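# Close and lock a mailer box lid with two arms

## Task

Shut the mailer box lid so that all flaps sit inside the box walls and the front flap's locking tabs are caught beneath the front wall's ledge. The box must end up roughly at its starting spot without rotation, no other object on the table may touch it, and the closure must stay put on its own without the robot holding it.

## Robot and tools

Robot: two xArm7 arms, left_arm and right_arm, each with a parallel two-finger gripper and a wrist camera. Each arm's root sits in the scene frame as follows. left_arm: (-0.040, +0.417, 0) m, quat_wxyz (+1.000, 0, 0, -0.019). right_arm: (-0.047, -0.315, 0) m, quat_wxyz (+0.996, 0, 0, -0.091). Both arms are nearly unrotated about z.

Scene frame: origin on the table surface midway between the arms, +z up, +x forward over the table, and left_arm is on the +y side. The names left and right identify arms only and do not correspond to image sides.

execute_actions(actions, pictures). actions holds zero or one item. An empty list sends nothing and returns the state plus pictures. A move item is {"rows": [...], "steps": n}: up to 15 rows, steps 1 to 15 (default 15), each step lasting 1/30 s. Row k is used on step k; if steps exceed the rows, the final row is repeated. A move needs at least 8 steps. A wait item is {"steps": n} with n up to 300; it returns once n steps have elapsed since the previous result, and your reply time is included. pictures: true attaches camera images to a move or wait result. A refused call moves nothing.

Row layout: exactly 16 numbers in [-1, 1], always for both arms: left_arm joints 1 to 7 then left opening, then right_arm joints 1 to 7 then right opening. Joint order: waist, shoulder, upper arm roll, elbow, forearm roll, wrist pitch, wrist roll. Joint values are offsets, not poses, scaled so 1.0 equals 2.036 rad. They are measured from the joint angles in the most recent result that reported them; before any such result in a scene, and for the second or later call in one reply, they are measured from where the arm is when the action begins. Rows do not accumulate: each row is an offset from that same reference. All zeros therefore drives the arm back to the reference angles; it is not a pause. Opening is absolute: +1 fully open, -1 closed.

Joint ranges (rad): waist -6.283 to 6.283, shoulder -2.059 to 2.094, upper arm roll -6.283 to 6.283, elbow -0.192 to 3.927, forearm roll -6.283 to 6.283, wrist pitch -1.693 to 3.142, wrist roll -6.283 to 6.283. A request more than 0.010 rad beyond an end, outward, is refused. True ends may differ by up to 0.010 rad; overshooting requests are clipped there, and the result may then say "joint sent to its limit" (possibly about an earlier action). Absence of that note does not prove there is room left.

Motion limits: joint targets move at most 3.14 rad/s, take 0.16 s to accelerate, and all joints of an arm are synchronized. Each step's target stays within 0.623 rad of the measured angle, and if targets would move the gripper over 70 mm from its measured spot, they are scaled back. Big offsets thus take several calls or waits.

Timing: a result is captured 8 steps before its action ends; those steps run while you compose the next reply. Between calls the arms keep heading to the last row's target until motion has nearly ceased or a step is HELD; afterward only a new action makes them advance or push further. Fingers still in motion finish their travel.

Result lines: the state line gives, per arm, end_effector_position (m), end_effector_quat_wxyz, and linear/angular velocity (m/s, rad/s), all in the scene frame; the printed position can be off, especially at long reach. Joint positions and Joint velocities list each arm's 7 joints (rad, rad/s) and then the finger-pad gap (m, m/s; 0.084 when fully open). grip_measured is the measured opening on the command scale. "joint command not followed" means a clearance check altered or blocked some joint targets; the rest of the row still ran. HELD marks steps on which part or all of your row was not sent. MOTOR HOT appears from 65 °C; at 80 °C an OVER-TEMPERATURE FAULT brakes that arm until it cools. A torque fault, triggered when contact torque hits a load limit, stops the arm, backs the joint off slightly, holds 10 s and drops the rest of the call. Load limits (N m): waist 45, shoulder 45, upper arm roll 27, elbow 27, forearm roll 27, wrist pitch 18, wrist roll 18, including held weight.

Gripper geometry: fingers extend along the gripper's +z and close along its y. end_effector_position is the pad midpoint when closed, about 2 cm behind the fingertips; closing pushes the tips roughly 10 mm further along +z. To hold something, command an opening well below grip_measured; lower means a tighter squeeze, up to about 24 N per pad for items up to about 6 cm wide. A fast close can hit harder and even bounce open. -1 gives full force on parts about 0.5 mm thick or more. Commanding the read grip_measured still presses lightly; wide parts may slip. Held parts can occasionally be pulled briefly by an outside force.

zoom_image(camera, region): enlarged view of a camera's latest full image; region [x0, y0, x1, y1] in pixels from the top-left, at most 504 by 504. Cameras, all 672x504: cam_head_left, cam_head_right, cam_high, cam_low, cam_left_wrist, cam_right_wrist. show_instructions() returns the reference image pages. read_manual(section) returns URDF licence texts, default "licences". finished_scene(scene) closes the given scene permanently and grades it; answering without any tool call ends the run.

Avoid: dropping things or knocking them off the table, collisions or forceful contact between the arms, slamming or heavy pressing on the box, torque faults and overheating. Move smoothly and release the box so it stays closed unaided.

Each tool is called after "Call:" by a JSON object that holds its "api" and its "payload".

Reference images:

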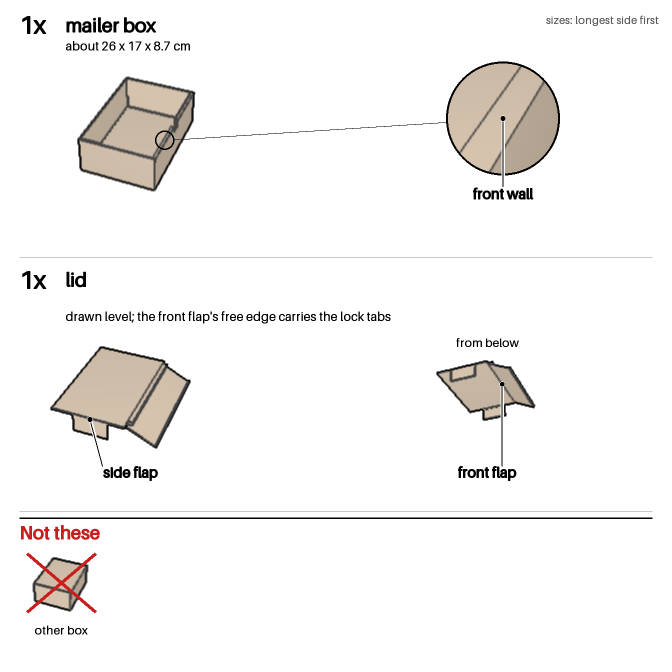

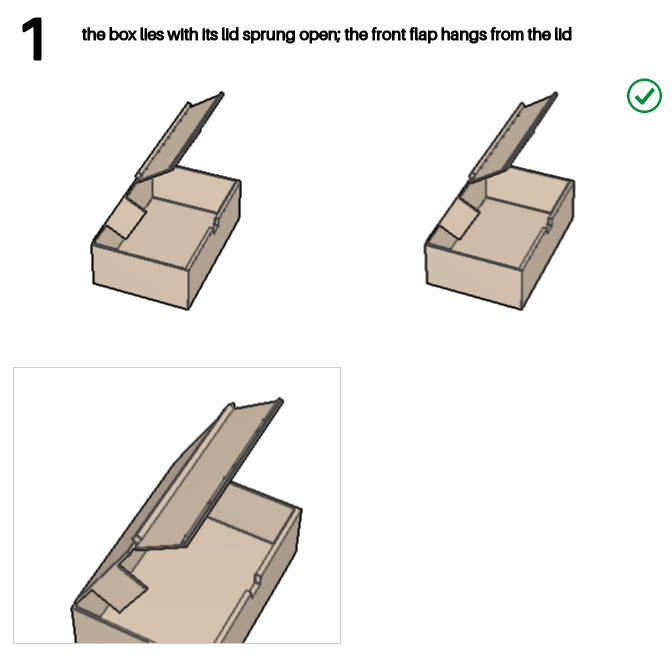

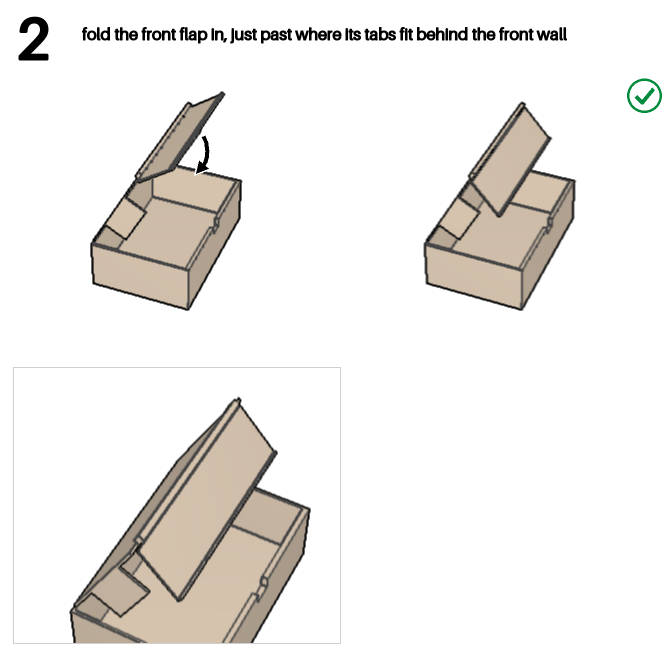

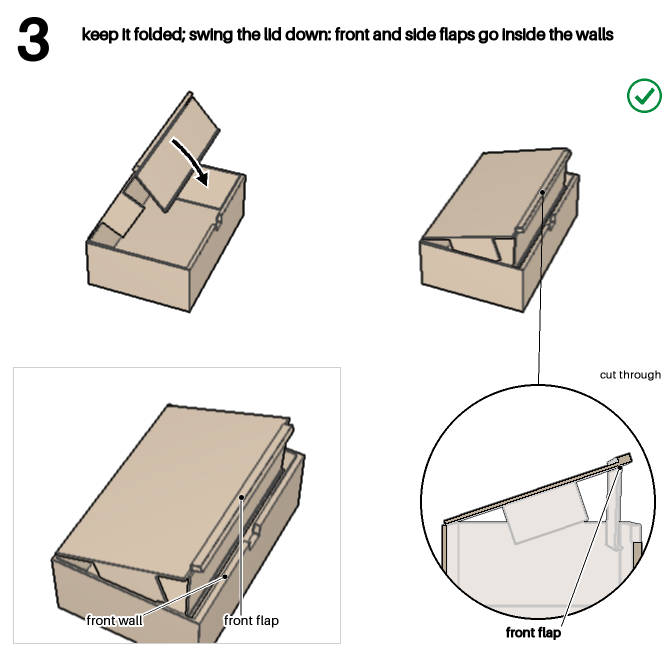

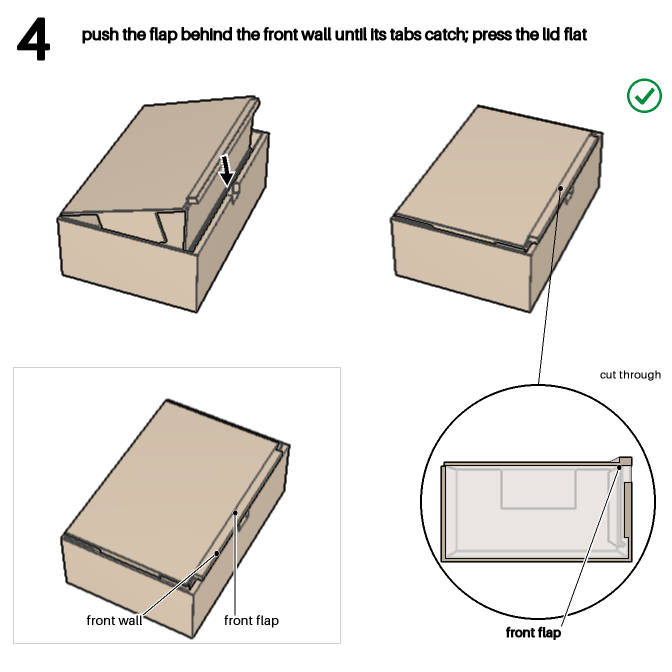

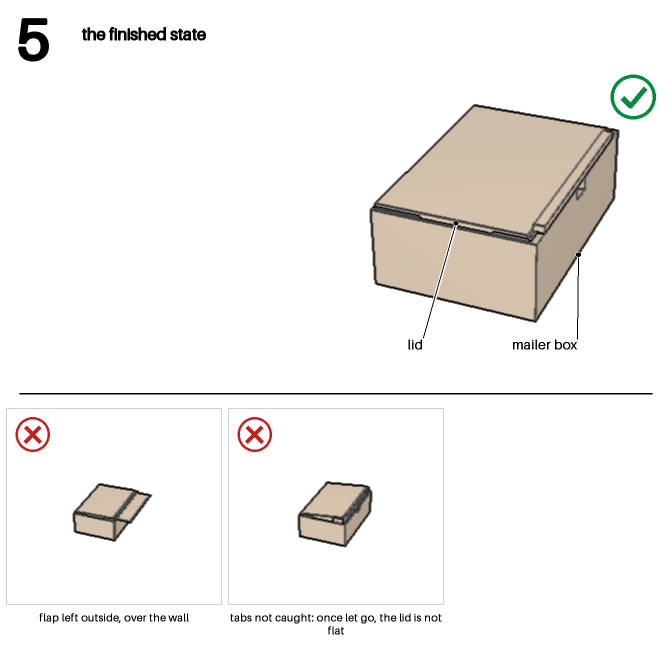

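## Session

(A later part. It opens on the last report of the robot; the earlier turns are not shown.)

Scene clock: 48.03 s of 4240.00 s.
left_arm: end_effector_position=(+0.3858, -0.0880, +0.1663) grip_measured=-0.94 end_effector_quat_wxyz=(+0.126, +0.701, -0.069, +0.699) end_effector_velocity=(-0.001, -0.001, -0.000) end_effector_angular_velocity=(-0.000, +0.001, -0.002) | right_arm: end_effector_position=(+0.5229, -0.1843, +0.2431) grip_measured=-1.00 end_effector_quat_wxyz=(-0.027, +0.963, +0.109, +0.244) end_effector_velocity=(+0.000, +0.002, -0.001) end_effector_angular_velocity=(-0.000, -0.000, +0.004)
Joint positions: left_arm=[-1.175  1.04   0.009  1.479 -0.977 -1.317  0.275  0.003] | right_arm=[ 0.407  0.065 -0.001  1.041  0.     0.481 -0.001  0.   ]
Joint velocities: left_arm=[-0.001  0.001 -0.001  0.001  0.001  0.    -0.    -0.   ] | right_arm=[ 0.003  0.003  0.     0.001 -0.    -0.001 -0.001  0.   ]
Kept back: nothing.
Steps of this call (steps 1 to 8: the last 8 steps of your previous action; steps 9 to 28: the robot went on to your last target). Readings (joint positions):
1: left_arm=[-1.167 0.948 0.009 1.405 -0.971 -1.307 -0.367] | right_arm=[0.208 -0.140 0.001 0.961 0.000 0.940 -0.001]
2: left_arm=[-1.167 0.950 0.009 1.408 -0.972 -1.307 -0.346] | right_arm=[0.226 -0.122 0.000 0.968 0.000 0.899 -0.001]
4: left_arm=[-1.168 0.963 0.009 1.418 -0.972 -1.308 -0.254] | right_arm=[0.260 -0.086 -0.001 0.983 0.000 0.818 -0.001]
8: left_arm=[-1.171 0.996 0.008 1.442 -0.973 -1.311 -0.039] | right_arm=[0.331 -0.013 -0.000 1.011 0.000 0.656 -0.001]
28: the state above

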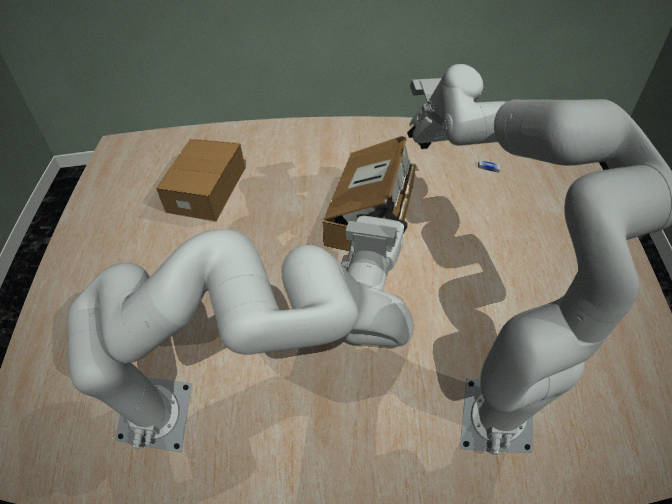

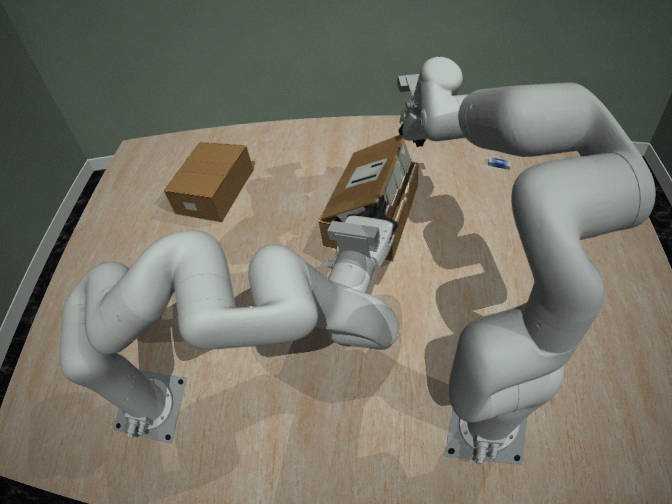

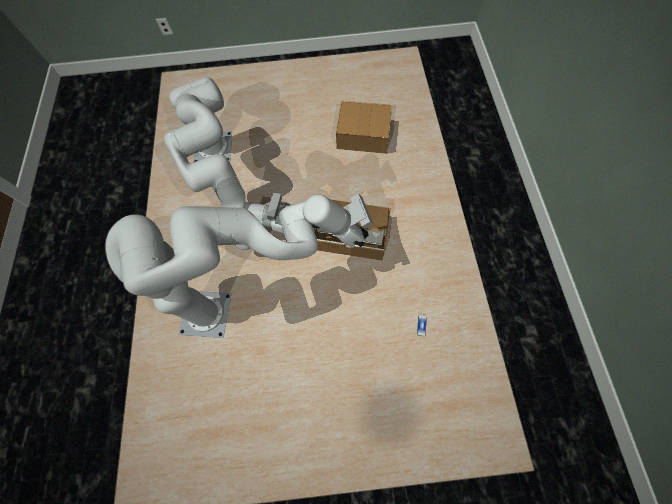

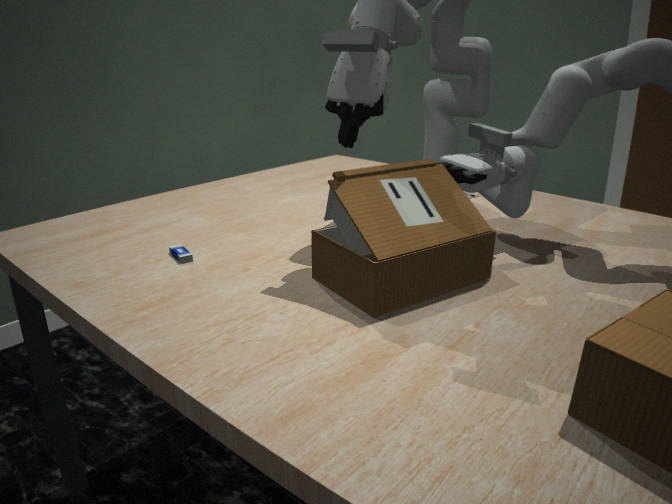

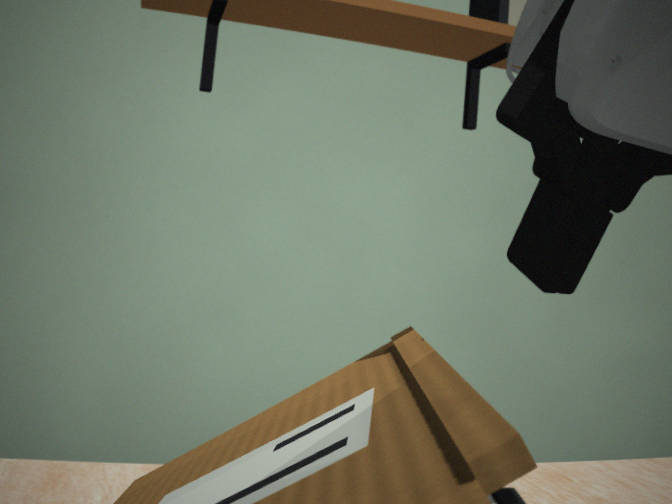

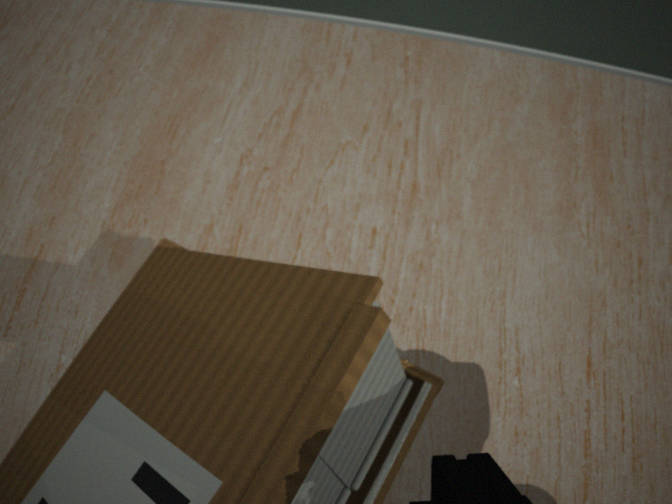

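Call:
{"api": "execute_actions", "payload": {"actions": [{"rows":[[-0.004,0.046,0,0.037,-0.003,-0.005,0.1,-1,0,0,0,0,0,0,0,-1]],"steps":15}], "pictures": true}}

Call:
{"api": "execute_actions", "payload": {"actions": []}}

Scene clock: 49.60 s of 4240.00 s.
left_arm: end_effector_position=(+0.3832, -0.0927, +0.1401) grip_measured=-0.94 end_effector_quat_wxyz=(+0.065, +0.693, -0.130, +0.706) end_effector_velocity=(-0.024, -0.004, -0.157) end_effector_angular_velocity=(+0.726, -0.112, -0.012) | right_arm: end_effector_position=(+0.5229, -0.1843, +0.2431) grip_measured=-1.00 end_effector_quat_wxyz=(-0.027, +0.963, +0.109, +0.244) end_effector_velocity=(-0.000, -0.000, +0.000) end_effector_angular_velocity=(-0.001, -0.000, +0.001)
Joint positions: left_arm=[-1.182  1.117  0.008  1.539 -0.982 -1.325  0.437  0.003] | right_arm=[ 0.407  0.065 -0.001  1.041  0.     0.481 -0.001  0.   ]
Joint velocities: left_arm=[-0.033  0.355 -0.014  0.187 -0.02  -0.026  0.605  0.   ] | right_arm=[-0.    -0.001 -0.    -0.    -0.     0.001 -0.001  0.   ]
Steps of this call (steps 1 to 30: the robot went on to your last target; steps 31 to 40: nothing new was sent; steps 41 to 47: the first 7 steps of this action). Readings (joint positions):
41: left_arm=[-1.175 1.041 0.009 1.480 -0.977 -1.317 0.276] | right_arm=[0.407 0.065 -0.001 1.041 0.000 0.480 -0.001]
42: left_arm=[-1.175 1.043 0.009 1.483 -0.978 -1.317 0.284] | right_arm=[0.407 0.065 -0.001 1.041 0.000 0.480 -0.001]
44: left_arm=[-1.177 1.066 0.009 1.505 -0.979 -1.320 0.339] | right_arm=[0.407 0.065 -0.001 1.041 0.000 0.481 -0.001]
47: the state above

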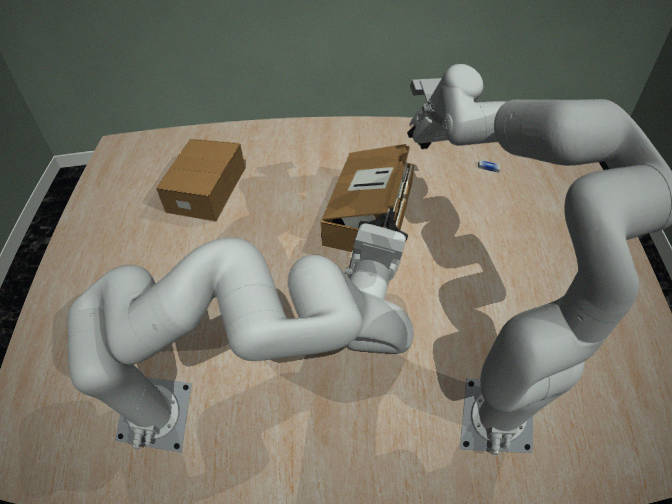

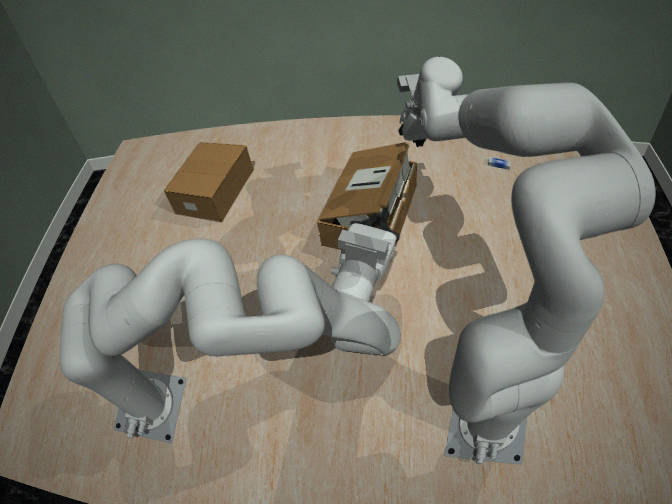

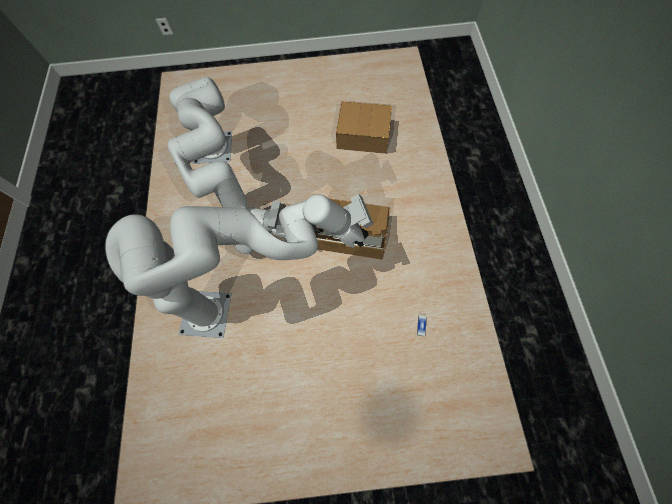

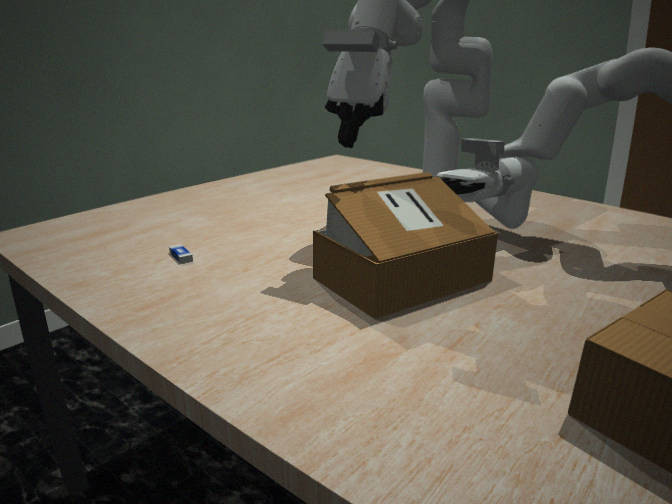

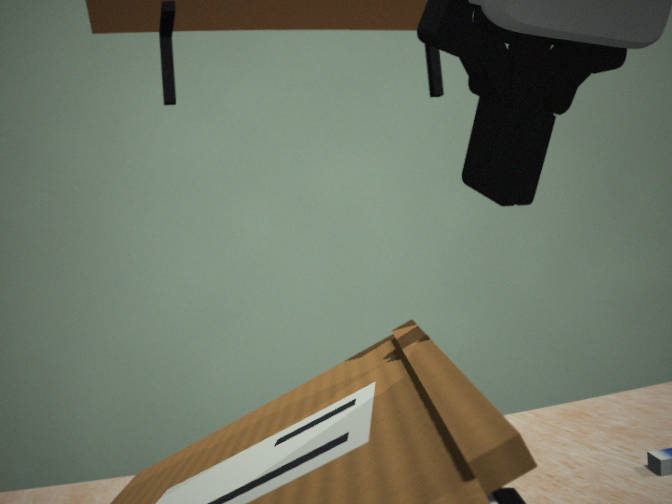

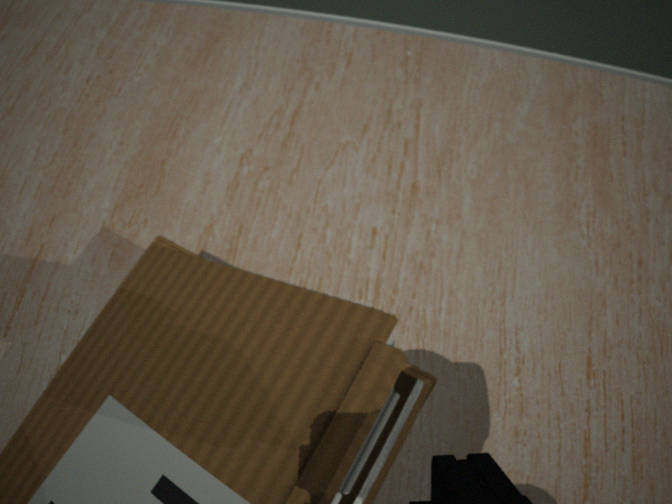

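Scene clock: 49.87 s of 4240.00 s.
left_arm: end_effector_position=(+0.3834, -0.0934, +0.1363) grip_measured=-0.94 end_effector_quat_wxyz=(+0.050, +0.690, -0.143, +0.708) end_effector_velocity=(-0.000, +0.000, -0.003) end_effector_angular_velocity=(+0.014, -0.001, -0.000) | right_arm: end_effector_position=(+0.5229, -0.1843, +0.2431) grip_measured=-1.00 end_effector_quat_wxyz=(-0.027, +0.963, +0.109, +0.244) end_effector_velocity=(+0.000, -0.000, +0.000) end_effector_angular_velocity=(+0.000, -0.001, -0.000)
Joint positions: left_arm=[-1.183  1.133  0.009  1.555 -0.984 -1.327  0.477  0.003] | right_arm=[ 0.407  0.065 -0.001  1.041  0.     0.481 -0.001  0.   ]
Joint velocities: left_arm=[-0.001  0.005  0.     0.002 -0.001  0.001  0.011 -0.   ] | right_arm=[-0.    -0.     0.     0.    -0.    -0.001  0.     0.   ]
Kept back: nothing.
Steps of this call (steps 1 to 8: the last 8 steps of your previous action). Readings (joint positions):
1: left_arm=[-1.183 1.127 0.008 1.544 -0.983 -1.325 0.453] | right_arm=[0.407 0.065 -0.001 1.041 0.000 0.481 -0.001]
2: left_arm=[-1.183 1.131 0.008 1.547 -0.983 -1.326 0.463] | right_arm=[0.407 0.065 -0.001 1.041 0.000 0.481 -0.001]
4: left_arm=[-1.183 1.133 0.009 1.552 -0.983 -1.327 0.472] | right_arm=[0.407 0.065 -0.001 1.041 0.000 0.481 -0.001]
8: the state above

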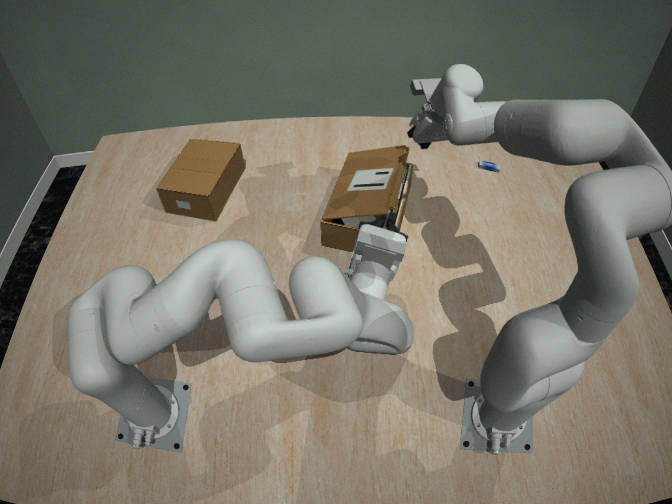

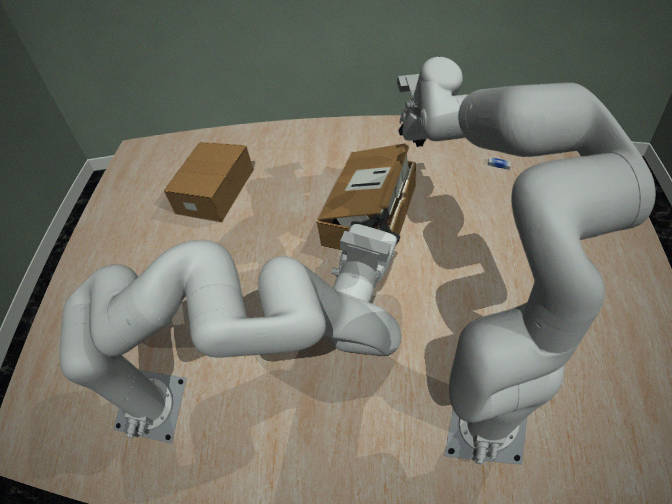

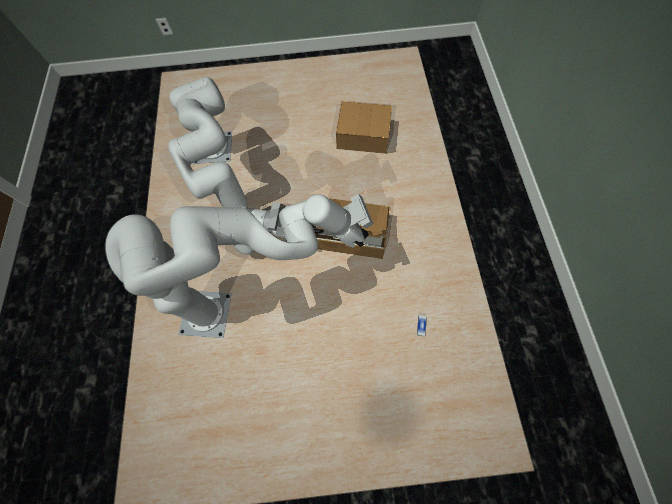

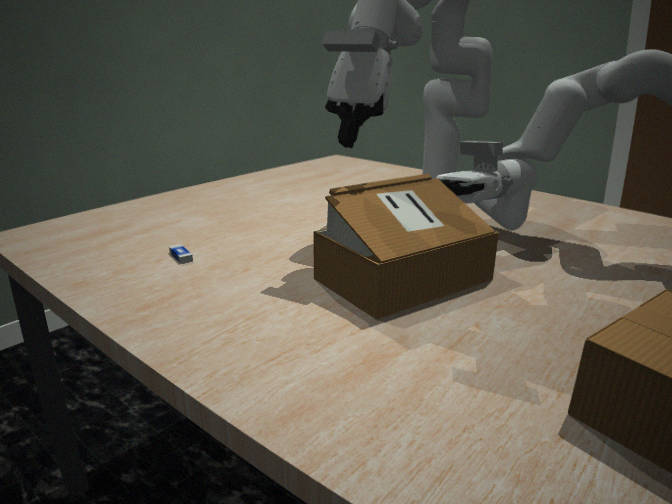

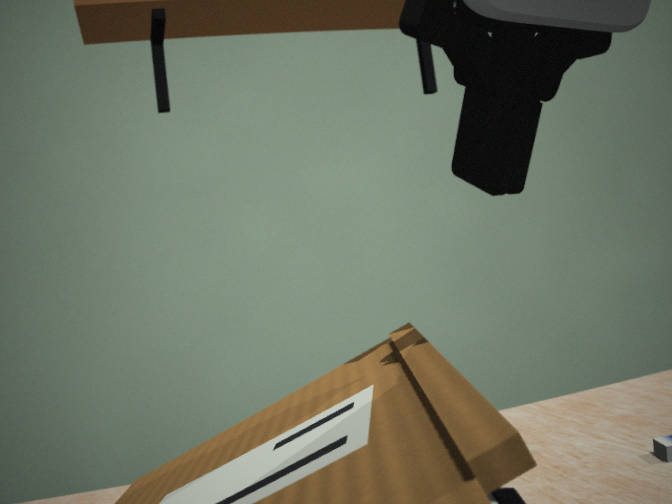

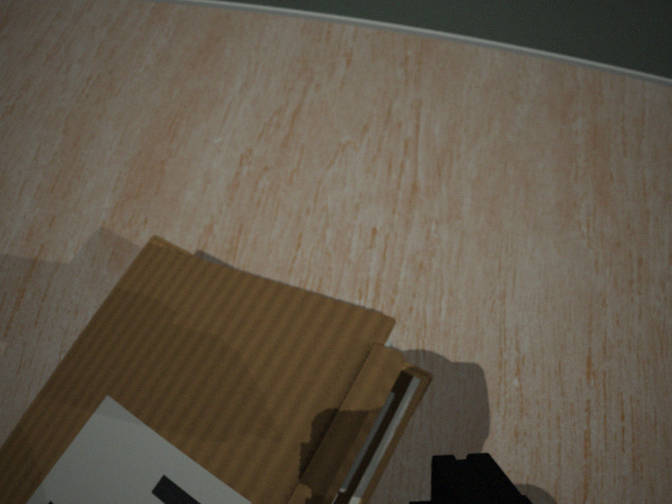

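Inside. Lower a bit more and bring right over the lid.

Call:
{"api": "execute_actions", "payload": {"actions": [{"rows":[[0,0.022,0,0.016,0,0,0.02,-1,0.06,0.03,0,-0.035,0,-0.065,0,-1]],"steps":15}]}}

Call:
{"api": "execute_actions", "payload": {"actions": [{"rows":[[0,0,0,0,0,0,0,-1,0,0.03,0,-0.024,0,-0.057,0,-1]],"steps":15}]}}

Call:
{"api": "execute_actions", "payload": {"actions": []}}

Scene clock: 50.37 s of 4240.00 s.
left_arm: end_effector_position=(+0.3841, -0.0948, +0.1241) grip_measured=-0.94 end_effector_quat_wxyz=(+0.036, +0.688, -0.158, +0.708) end_effector_velocity=(+0.004, -0.008, +0.003) end_effector_angular_velocity=(+0.029, -0.029, +0.002) | right_arm: end_effector_position=(+0.5028, -0.1256, +0.2014) grip_measured=-1.00 end_effector_quat_wxyz=(-0.040, +0.957, +0.160, +0.238) end_effector_velocity=(-0.138, +0.264, -0.194) end_effector_angular_velocity=(-0.039, +0.140, +0.509)
Joint positions: left_arm=[-1.183  1.169  0.01   1.585 -0.984 -1.327  0.513  0.003] | right_arm=[ 0.507  0.117  0.005  0.98  -0.     0.376 -0.002  0.   ]
Joint velocities: left_arm=[ 0.     0.031  0.     0.067 -0.002  0.     0.065 -0.   ] | right_arm=[ 0.393  0.213  0.112 -0.266 -0.006 -0.334 -0.001  0.   ]
Steps of this call (steps 1 to 8: the robot went on to your last target; steps 9 to 15: the first 7 steps of this action). Readings (joint positions):
9: left_arm=[-1.183 1.134 0.009 1.555 -0.984 -1.327 0.479] | right_arm=[0.407 0.065 -0.001 1.041 0.000 0.480 -0.001]
10: left_arm=[-1.183 1.138 0.009 1.560 -0.984 -1.327 0.484] | right_arm=[0.413 0.067 -0.003 1.038 0.000 0.472 -0.001]
12: left_arm=[-1.183 1.156 0.009 1.574 -0.983 -1.327 0.500] | right_arm=[0.448 0.084 -0.008 1.020 0.001 0.429 -0.001]
15: the state above

Scene clock: 50.87 s of 4240.00 s.
left_arm: end_effector_position=(+0.3844, -0.0954, +0.1236) grip_measured=-0.94 end_effector_quat_wxyz=(+0.035, +0.688, -0.159, +0.707) end_effector_velocity=(+0.001, -0.004, -0.003) end_effector_angular_velocity=(+0.007, +0.014, -0.012) | right_arm: end_effector_position=(+0.4993, -0.1194, +0.1625) grip_measured=-1.00 end_effector_quat_wxyz=(-0.042, +0.955, +0.166, +0.243) end_effector_velocity=(+0.007, -0.007, -0.065) end_effector_angular_velocity=(+0.014, -0.051, -0.013)
Joint positions: left_arm=[-1.182  1.171  0.009  1.59  -0.983 -1.325  0.518  0.003] | right_arm=[ 0.527  0.18  -0.003  0.927  0.     0.25  -0.002  0.   ]
Joint velocities: left_arm=[ 0.002  0.    -0.003  0.002  0.008  0.017  0.003  0.001] | right_arm=[-0.006  0.13  -0.01  -0.08  -0.001 -0.263 -0.002  0.   ]
Steps of this call (steps 1 to 8: the last 8 steps of your previous action; steps 9 to 15: the first 7 steps of this action, its rows measured from where the robot was after step 8). Readings (joint positions):
8: left_arm=[-1.183 1.171 0.010 1.590 -0.984 -1.327 0.518] | right_arm=[0.527 0.125 -0.003 0.972 0.000 0.349 -0.001]
9: left_arm=[-1.183 1.171 0.010 1.590 -0.984 -1.327 0.518] | right_arm=[0.528 0.125 -0.002 0.971 0.000 0.348 -0.001]
10: left_arm=[-1.183 1.171 0.010 1.590 -0.984 -1.327 0.518] | right_arm=[0.528 0.128 -0.002 0.969 0.000 0.340 -0.001]
12: left_arm=[-1.183 1.171 0.010 1.590 -0.984 -1.327 0.518] | right_arm=[0.528 0.148 -0.002 0.955 0.000 0.297 -0.001]
15: the state above

Scene clock: 51.13 s of 4240.00 s.
left_arm: end_effector_position=(+0.3844, -0.0953, +0.1237) grip_measured=-0.94 end_effector_quat_wxyz=(+0.035, +0.688, -0.159, +0.707) end_effector_velocity=(+0.000, +0.001, +0.000) end_effector_angular_velocity=(+0.002, -0.003, +0.002) | right_arm: end_effector_position=(+0.5007, -0.1186, +0.1617) grip_measured=-1.00 end_effector_quat_wxyz=(-0.043, +0.954, +0.166, +0.247) end_effector_velocity=(-0.001, +0.001, -0.002) end_effector_angular_velocity=(-0.000, -0.001, +0.002)
Joint positions: left_arm=[-1.182  1.171  0.009  1.59  -0.984 -1.326  0.518  0.003] | right_arm=[ 0.528  0.185 -0.002  0.924  0.     0.233 -0.001  0.   ]
Joint velocities: left_arm=[-0.     0.     0.002 -0.001 -0.001 -0.002  0.001  0.   ] | right_arm=[ 0.002  0.003 -0.001 -0.003 -0.    -0.007 -0.     0.   ]
Kept back: nothing.
Steps of this call (steps 1 to 8: the last 8 steps of your previous action). Readings (joint positions):
1: left_arm=[-1.183 1.171 0.009 1.590 -0.983 -1.325 0.518] | right_arm=[0.527 0.183 -0.003 0.926 0.000 0.243 -0.001]
2: left_arm=[-1.182 1.171 0.009 1.590 -0.983 -1.325 0.518] | right_arm=[0.527 0.183 -0.003 0.925 0.000 0.239 -0.001]
4: left_arm=[-1.182 1.171 0.009 1.590 -0.984 -1.325 0.518] | right_arm=[0.527 0.184 -0.002 0.925 0.000 0.235 -0.001]
8: the state above

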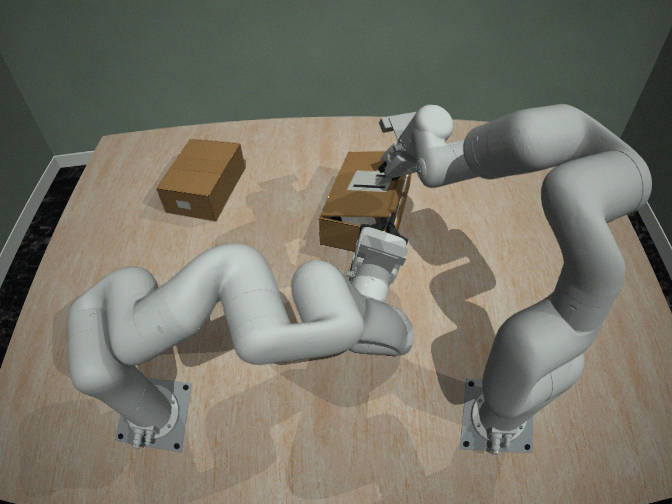

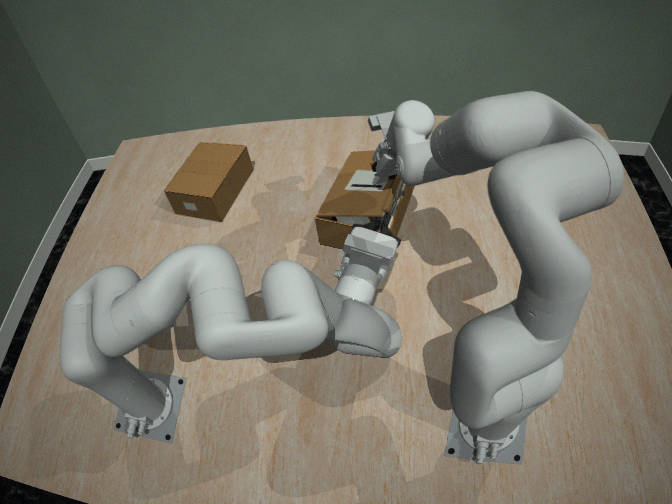

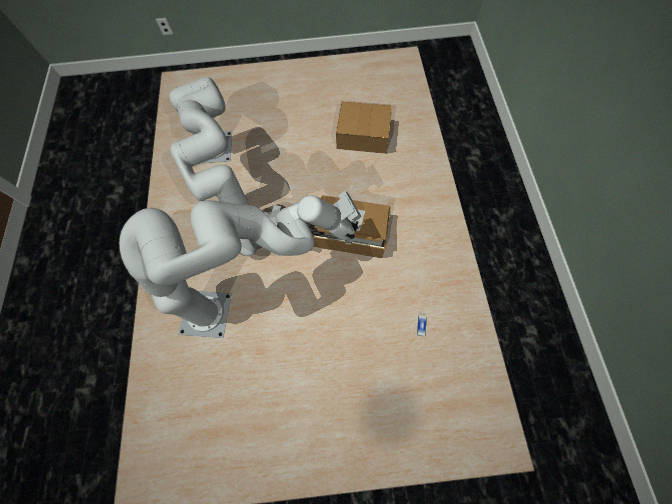

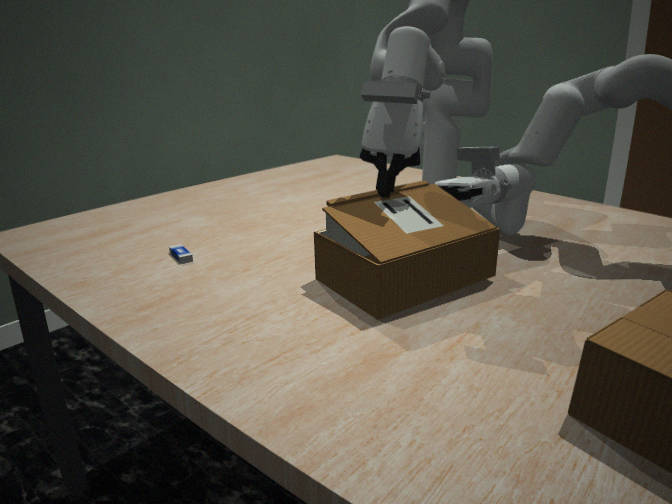

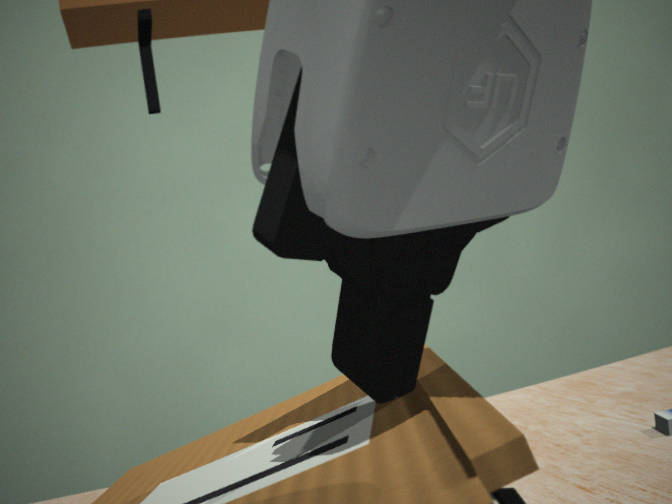

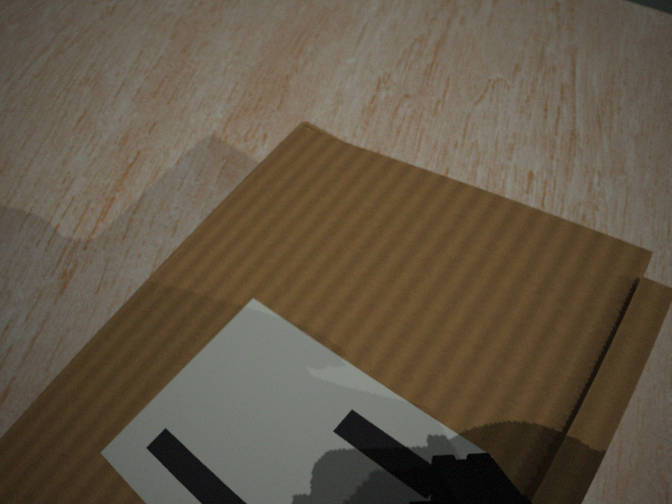

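Call:
{"api": "execute_actions", "payload": {"actions": [{"rows":[[0,0,0,0,0,0,0,-0.5,0,0,0,0,0,0,0,-1]],"steps":10}]}}

Call:
{"api": "execute_actions", "payload": {"actions": [{"rows":[[-0.05,-0.039,0,-0.086,-0.05,-0.03,0,-0.5,0,0,0,0,0,0,0,-1]],"steps":15}]}}

Call:
{"api": "execute_actions", "payload": {"actions": [{"rows":[[0,0,0,0,0,0,0,-0.5,0,0.035,0,-0.018,0,-0.053,0,-1]],"steps":15}]}}

Call:
{"api": "execute_actions", "payload": {"actions": []}}

Scene clock: 52.97 s of 4240.00 s.
left_arm: end_effector_position=(+0.3842, -0.0951, +0.1242) grip_measured=-0.74 end_effector_quat_wxyz=(+0.034, +0.687, -0.159, +0.708) end_effector_velocity=(+0.001, -0.000, -0.003) end_effector_angular_velocity=(-0.001, +0.010, +0.001) | right_arm: end_effector_position=(+0.5002, -0.1192, +0.1602) grip_measured=-1.00 end_effector_quat_wxyz=(-0.042, +0.954, +0.166, +0.246) end_effector_velocity=(+0.009, +0.009, +0.018) end_effector_angular_velocity=(+0.017, -0.042, +0.008)
Joint positions: left_arm=[-1.183  1.171  0.01   1.589 -0.984 -1.328  0.518  0.011] | right_arm=[ 0.527  0.186 -0.003  0.923  0.     0.233 -0.001  0.   ]
Joint velocities: left_arm=[ 0.001  0.002 -0.002  0.003 -0.004  0.008 -0.001  0.182] | right_arm=[ 0.004 -0.01   0.006  0.021  0.001 -0.015  0.001  0.   ]
Steps of this call (steps 1 to 30: the robot went on to your last target; steps 31 to 53: nothing new was sent; steps 54 to 55: the first 2 steps of this action). Readings (joint positions):
54: left_arm=[-1.183 1.171 0.010 1.590 -0.984 -1.327 0.518] | right_arm=[0.527 0.186 -0.003 0.923 0.000 0.233 -0.001]
55: the state above

Scene clock: 53.47 s of 4240.00 s.
left_arm: end_effector_position=(+0.3345, -0.0821, +0.1162) grip_measured=-0.52 end_effector_quat_wxyz=(+0.012, +0.694, -0.178, +0.698) end_effector_velocity=(-0.254, -0.004, -0.038) end_effector_angular_velocity=(+0.201, +0.100, -0.137) | right_arm: end_effector_position=(+0.4991, -0.1199, +0.1585) grip_measured=-1.00 end_effector_quat_wxyz=(-0.042, +0.955, +0.166, +0.244) end_effector_velocity=(+0.003, -0.008, -0.002) end_effector_angular_velocity=(-0.003, +0.002, -0.013)
Joint positions: left_arm=[-1.269  1.113  0.005  1.44  -1.068 -1.378  0.518  0.021] | right_arm=[ 0.527  0.186 -0.003  0.921  0.     0.235 -0.001  0.   ]
Joint velocities: left_arm=[-0.386 -0.189 -0.132 -0.503 -0.266 -0.193  0.001  0.001] | right_arm=[-0.005  0.003 -0.009  0.001 -0.     0.001 -0.001  0.   ]
Steps of this call (steps 1 to 8: the last 8 steps of your previous action; steps 9 to 15: the first 7 steps of this action, its rows measured from where the robot was after step 8). Readings (joint positions):
8: left_arm=[-1.183 1.171 0.009 1.590 -0.984 -1.326 0.518] | right_arm=[0.527 0.185 -0.003 0.924 0.000 0.233 -0.001]
9: left_arm=[-1.183 1.171 0.009 1.589 -0.984 -1.326 0.518] | right_arm=[0.527 0.185 -0.003 0.924 0.000 0.233 -0.001]
10: left_arm=[-1.186 1.169 0.010 1.583 -0.988 -1.328 0.518] | right_arm=[0.527 0.185 -0.003 0.923 0.000 0.233 -0.001]
12: left_arm=[-1.212 1.147 0.015 1.530 -1.020 -1.346 0.518] | right_arm=[0.528 0.185 -0.002 0.922 0.000 0.234 -0.001]
15: the state above

Scene clock: 53.97 s of 4240.00 s.
left_arm: end_effector_position=(+0.3294, -0.0765, +0.1168) grip_measured=-0.53 end_effector_quat_wxyz=(+0.005, +0.695, -0.179, +0.696) end_effector_velocity=(-0.004, -0.000, -0.008) end_effector_angular_velocity=(+0.009, +0.011, -0.005) | right_arm: end_effector_position=(+0.5058, -0.1162, +0.1431) grip_measured=-1.00 end_effector_quat_wxyz=(-0.045, +0.950, +0.166, +0.262) end_effector_velocity=(+0.018, +0.010, -0.027) end_effector_angular_velocity=(+0.037, -0.105, +0.007)
Joint positions: left_arm=[-1.282  1.099  0.009  1.411 -1.087 -1.383  0.517  0.021] | right_arm=[ 0.528  0.235 -0.002  0.908  0.     0.133 -0.001  0.   ]
Joint velocities: left_arm=[-0.002  0.009 -0.006 -0.003  0.     0.002 -0.001 -0.002] | right_arm=[ 0.002  0.108  0.003 -0.023 -0.001 -0.241 -0.001  0.   ]
Steps of this call (steps 1 to 8: the last 8 steps of your previous action; steps 9 to 15: the first 7 steps of this action, its rows measured from where the robot was after step 8). Readings (joint positions):
8: left_arm=[-1.283 1.095 0.010 1.414 -1.085 -1.387 0.518] | right_arm=[0.527 0.185 -0.003 0.924 0.000 0.233 -0.001]
9: left_arm=[-1.283 1.094 0.010 1.414 -1.085 -1.387 0.518] | right_arm=[0.527 0.185 -0.003 0.924 0.000 0.232 -0.001]
10: left_arm=[-1.283 1.094 0.010 1.414 -1.085 -1.387 0.518] | right_arm=[0.527 0.188 -0.003 0.922 0.000 0.225 -0.001]
12: left_arm=[-1.283 1.096 0.010 1.414 -1.086 -1.386 0.518] | right_arm=[0.527 0.212 -0.003 0.913 0.000 0.182 -0.001]
15: the state above

Scene clock: 54.23 s of 4240.00 s.
left_arm: end_effector_position=(+0.3303, -0.0771, +0.1199) grip_measured=-0.53 end_effector_quat_wxyz=(+0.006, +0.693, -0.178, +0.698) end_effector_velocity=(+0.000, -0.001, +0.005) end_effector_angular_velocity=(-0.004, -0.010, +0.001) | right_arm: end_effector_position=(+0.5083, -0.1160, +0.1440) grip_measured=-1.00 end_effector_quat_wxyz=(-0.046, +0.948, +0.165, +0.268) end_effector_velocity=(+0.001, -0.001, +0.002) end_effector_angular_velocity=(+0.002, -0.005, -0.002)
Joint positions: left_arm=[-1.282  1.096  0.011  1.414 -1.086 -1.385  0.518  0.021] | right_arm=[ 0.527  0.24  -0.003  0.908  0.     0.117 -0.001  0.   ]
Joint velocities: left_arm=[-0.001 -0.004  0.003  0.002  0.001 -0.005  0.002  0.   ] | right_arm=[-0.    -0.002 -0.001 -0.001  0.    -0.004 -0.     0.   ]
Kept back: nothing.
Steps of this call (steps 1 to 8: the last 8 steps of your previous action). Readings (joint positions):
1: left_arm=[-1.282 1.099 0.009 1.412 -1.087 -1.383 0.517] | right_arm=[0.528 0.238 -0.002 0.907 0.000 0.127 -0.001]
2: left_arm=[-1.282 1.099 0.009 1.412 -1.086 -1.383 0.517] | right_arm=[0.528 0.239 -0.002 0.908 0.000 0.123 -0.001]
4: left_arm=[-1.282 1.098 0.010 1.413 -1.086 -1.384 0.517] | right_arm=[0.528 0.240 -0.002 0.908 0.000 0.119 -0.001]
8: the state above

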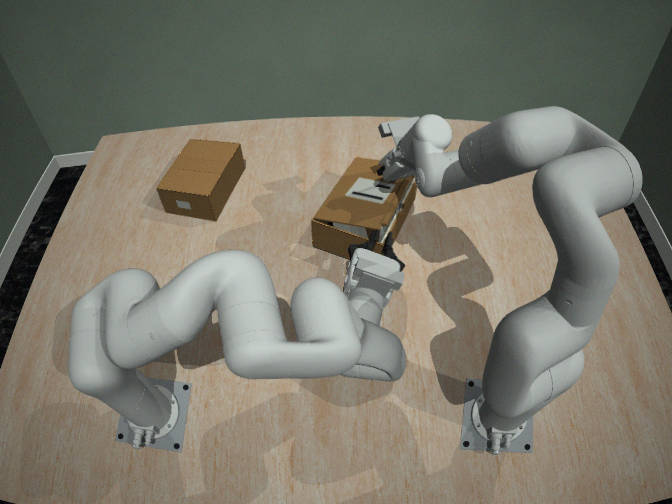

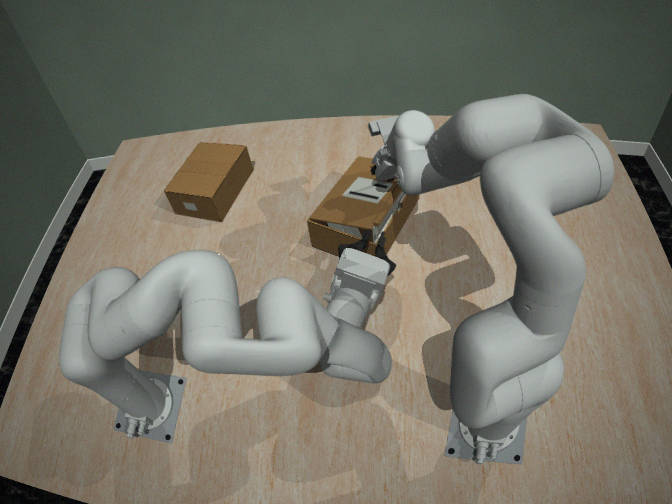

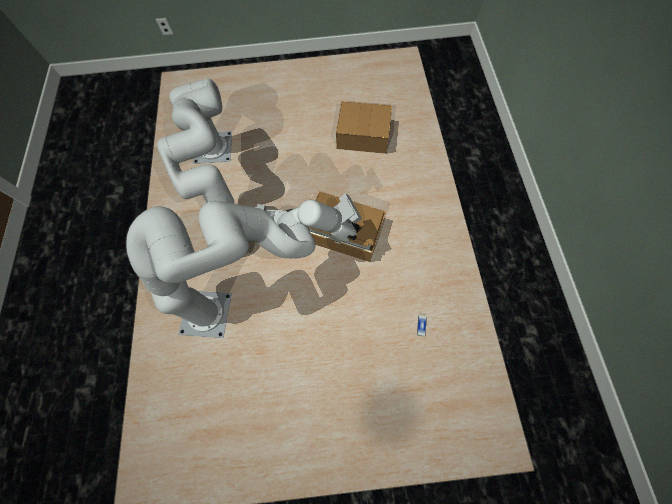

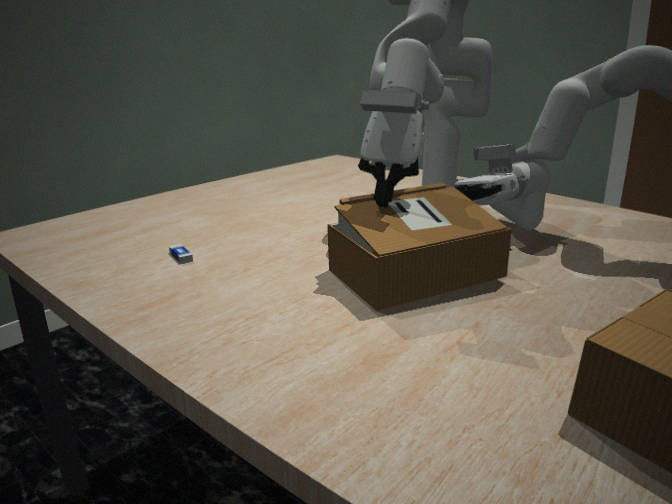

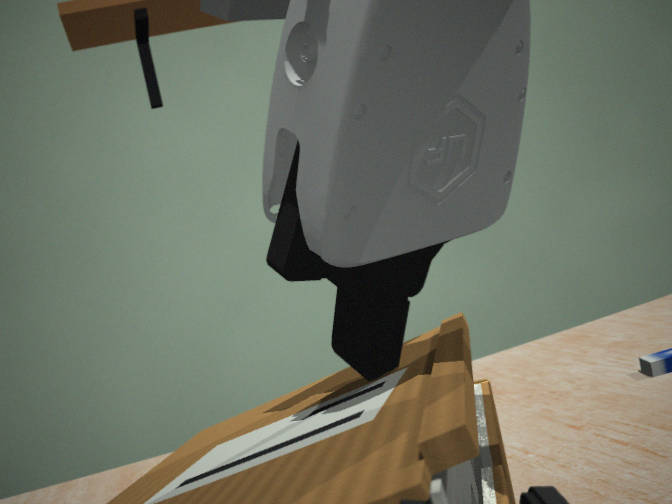

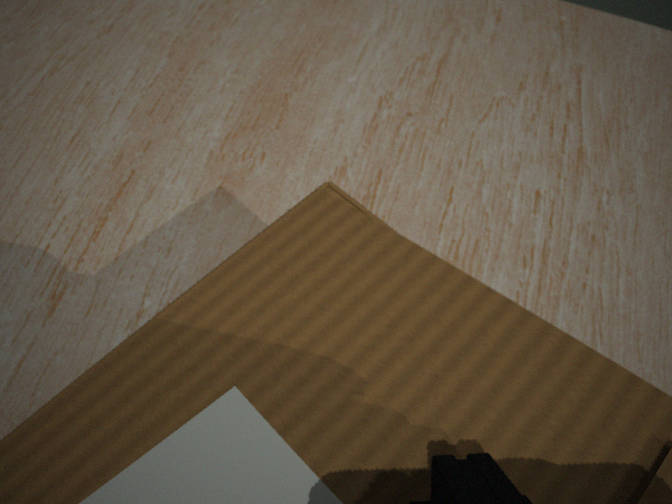

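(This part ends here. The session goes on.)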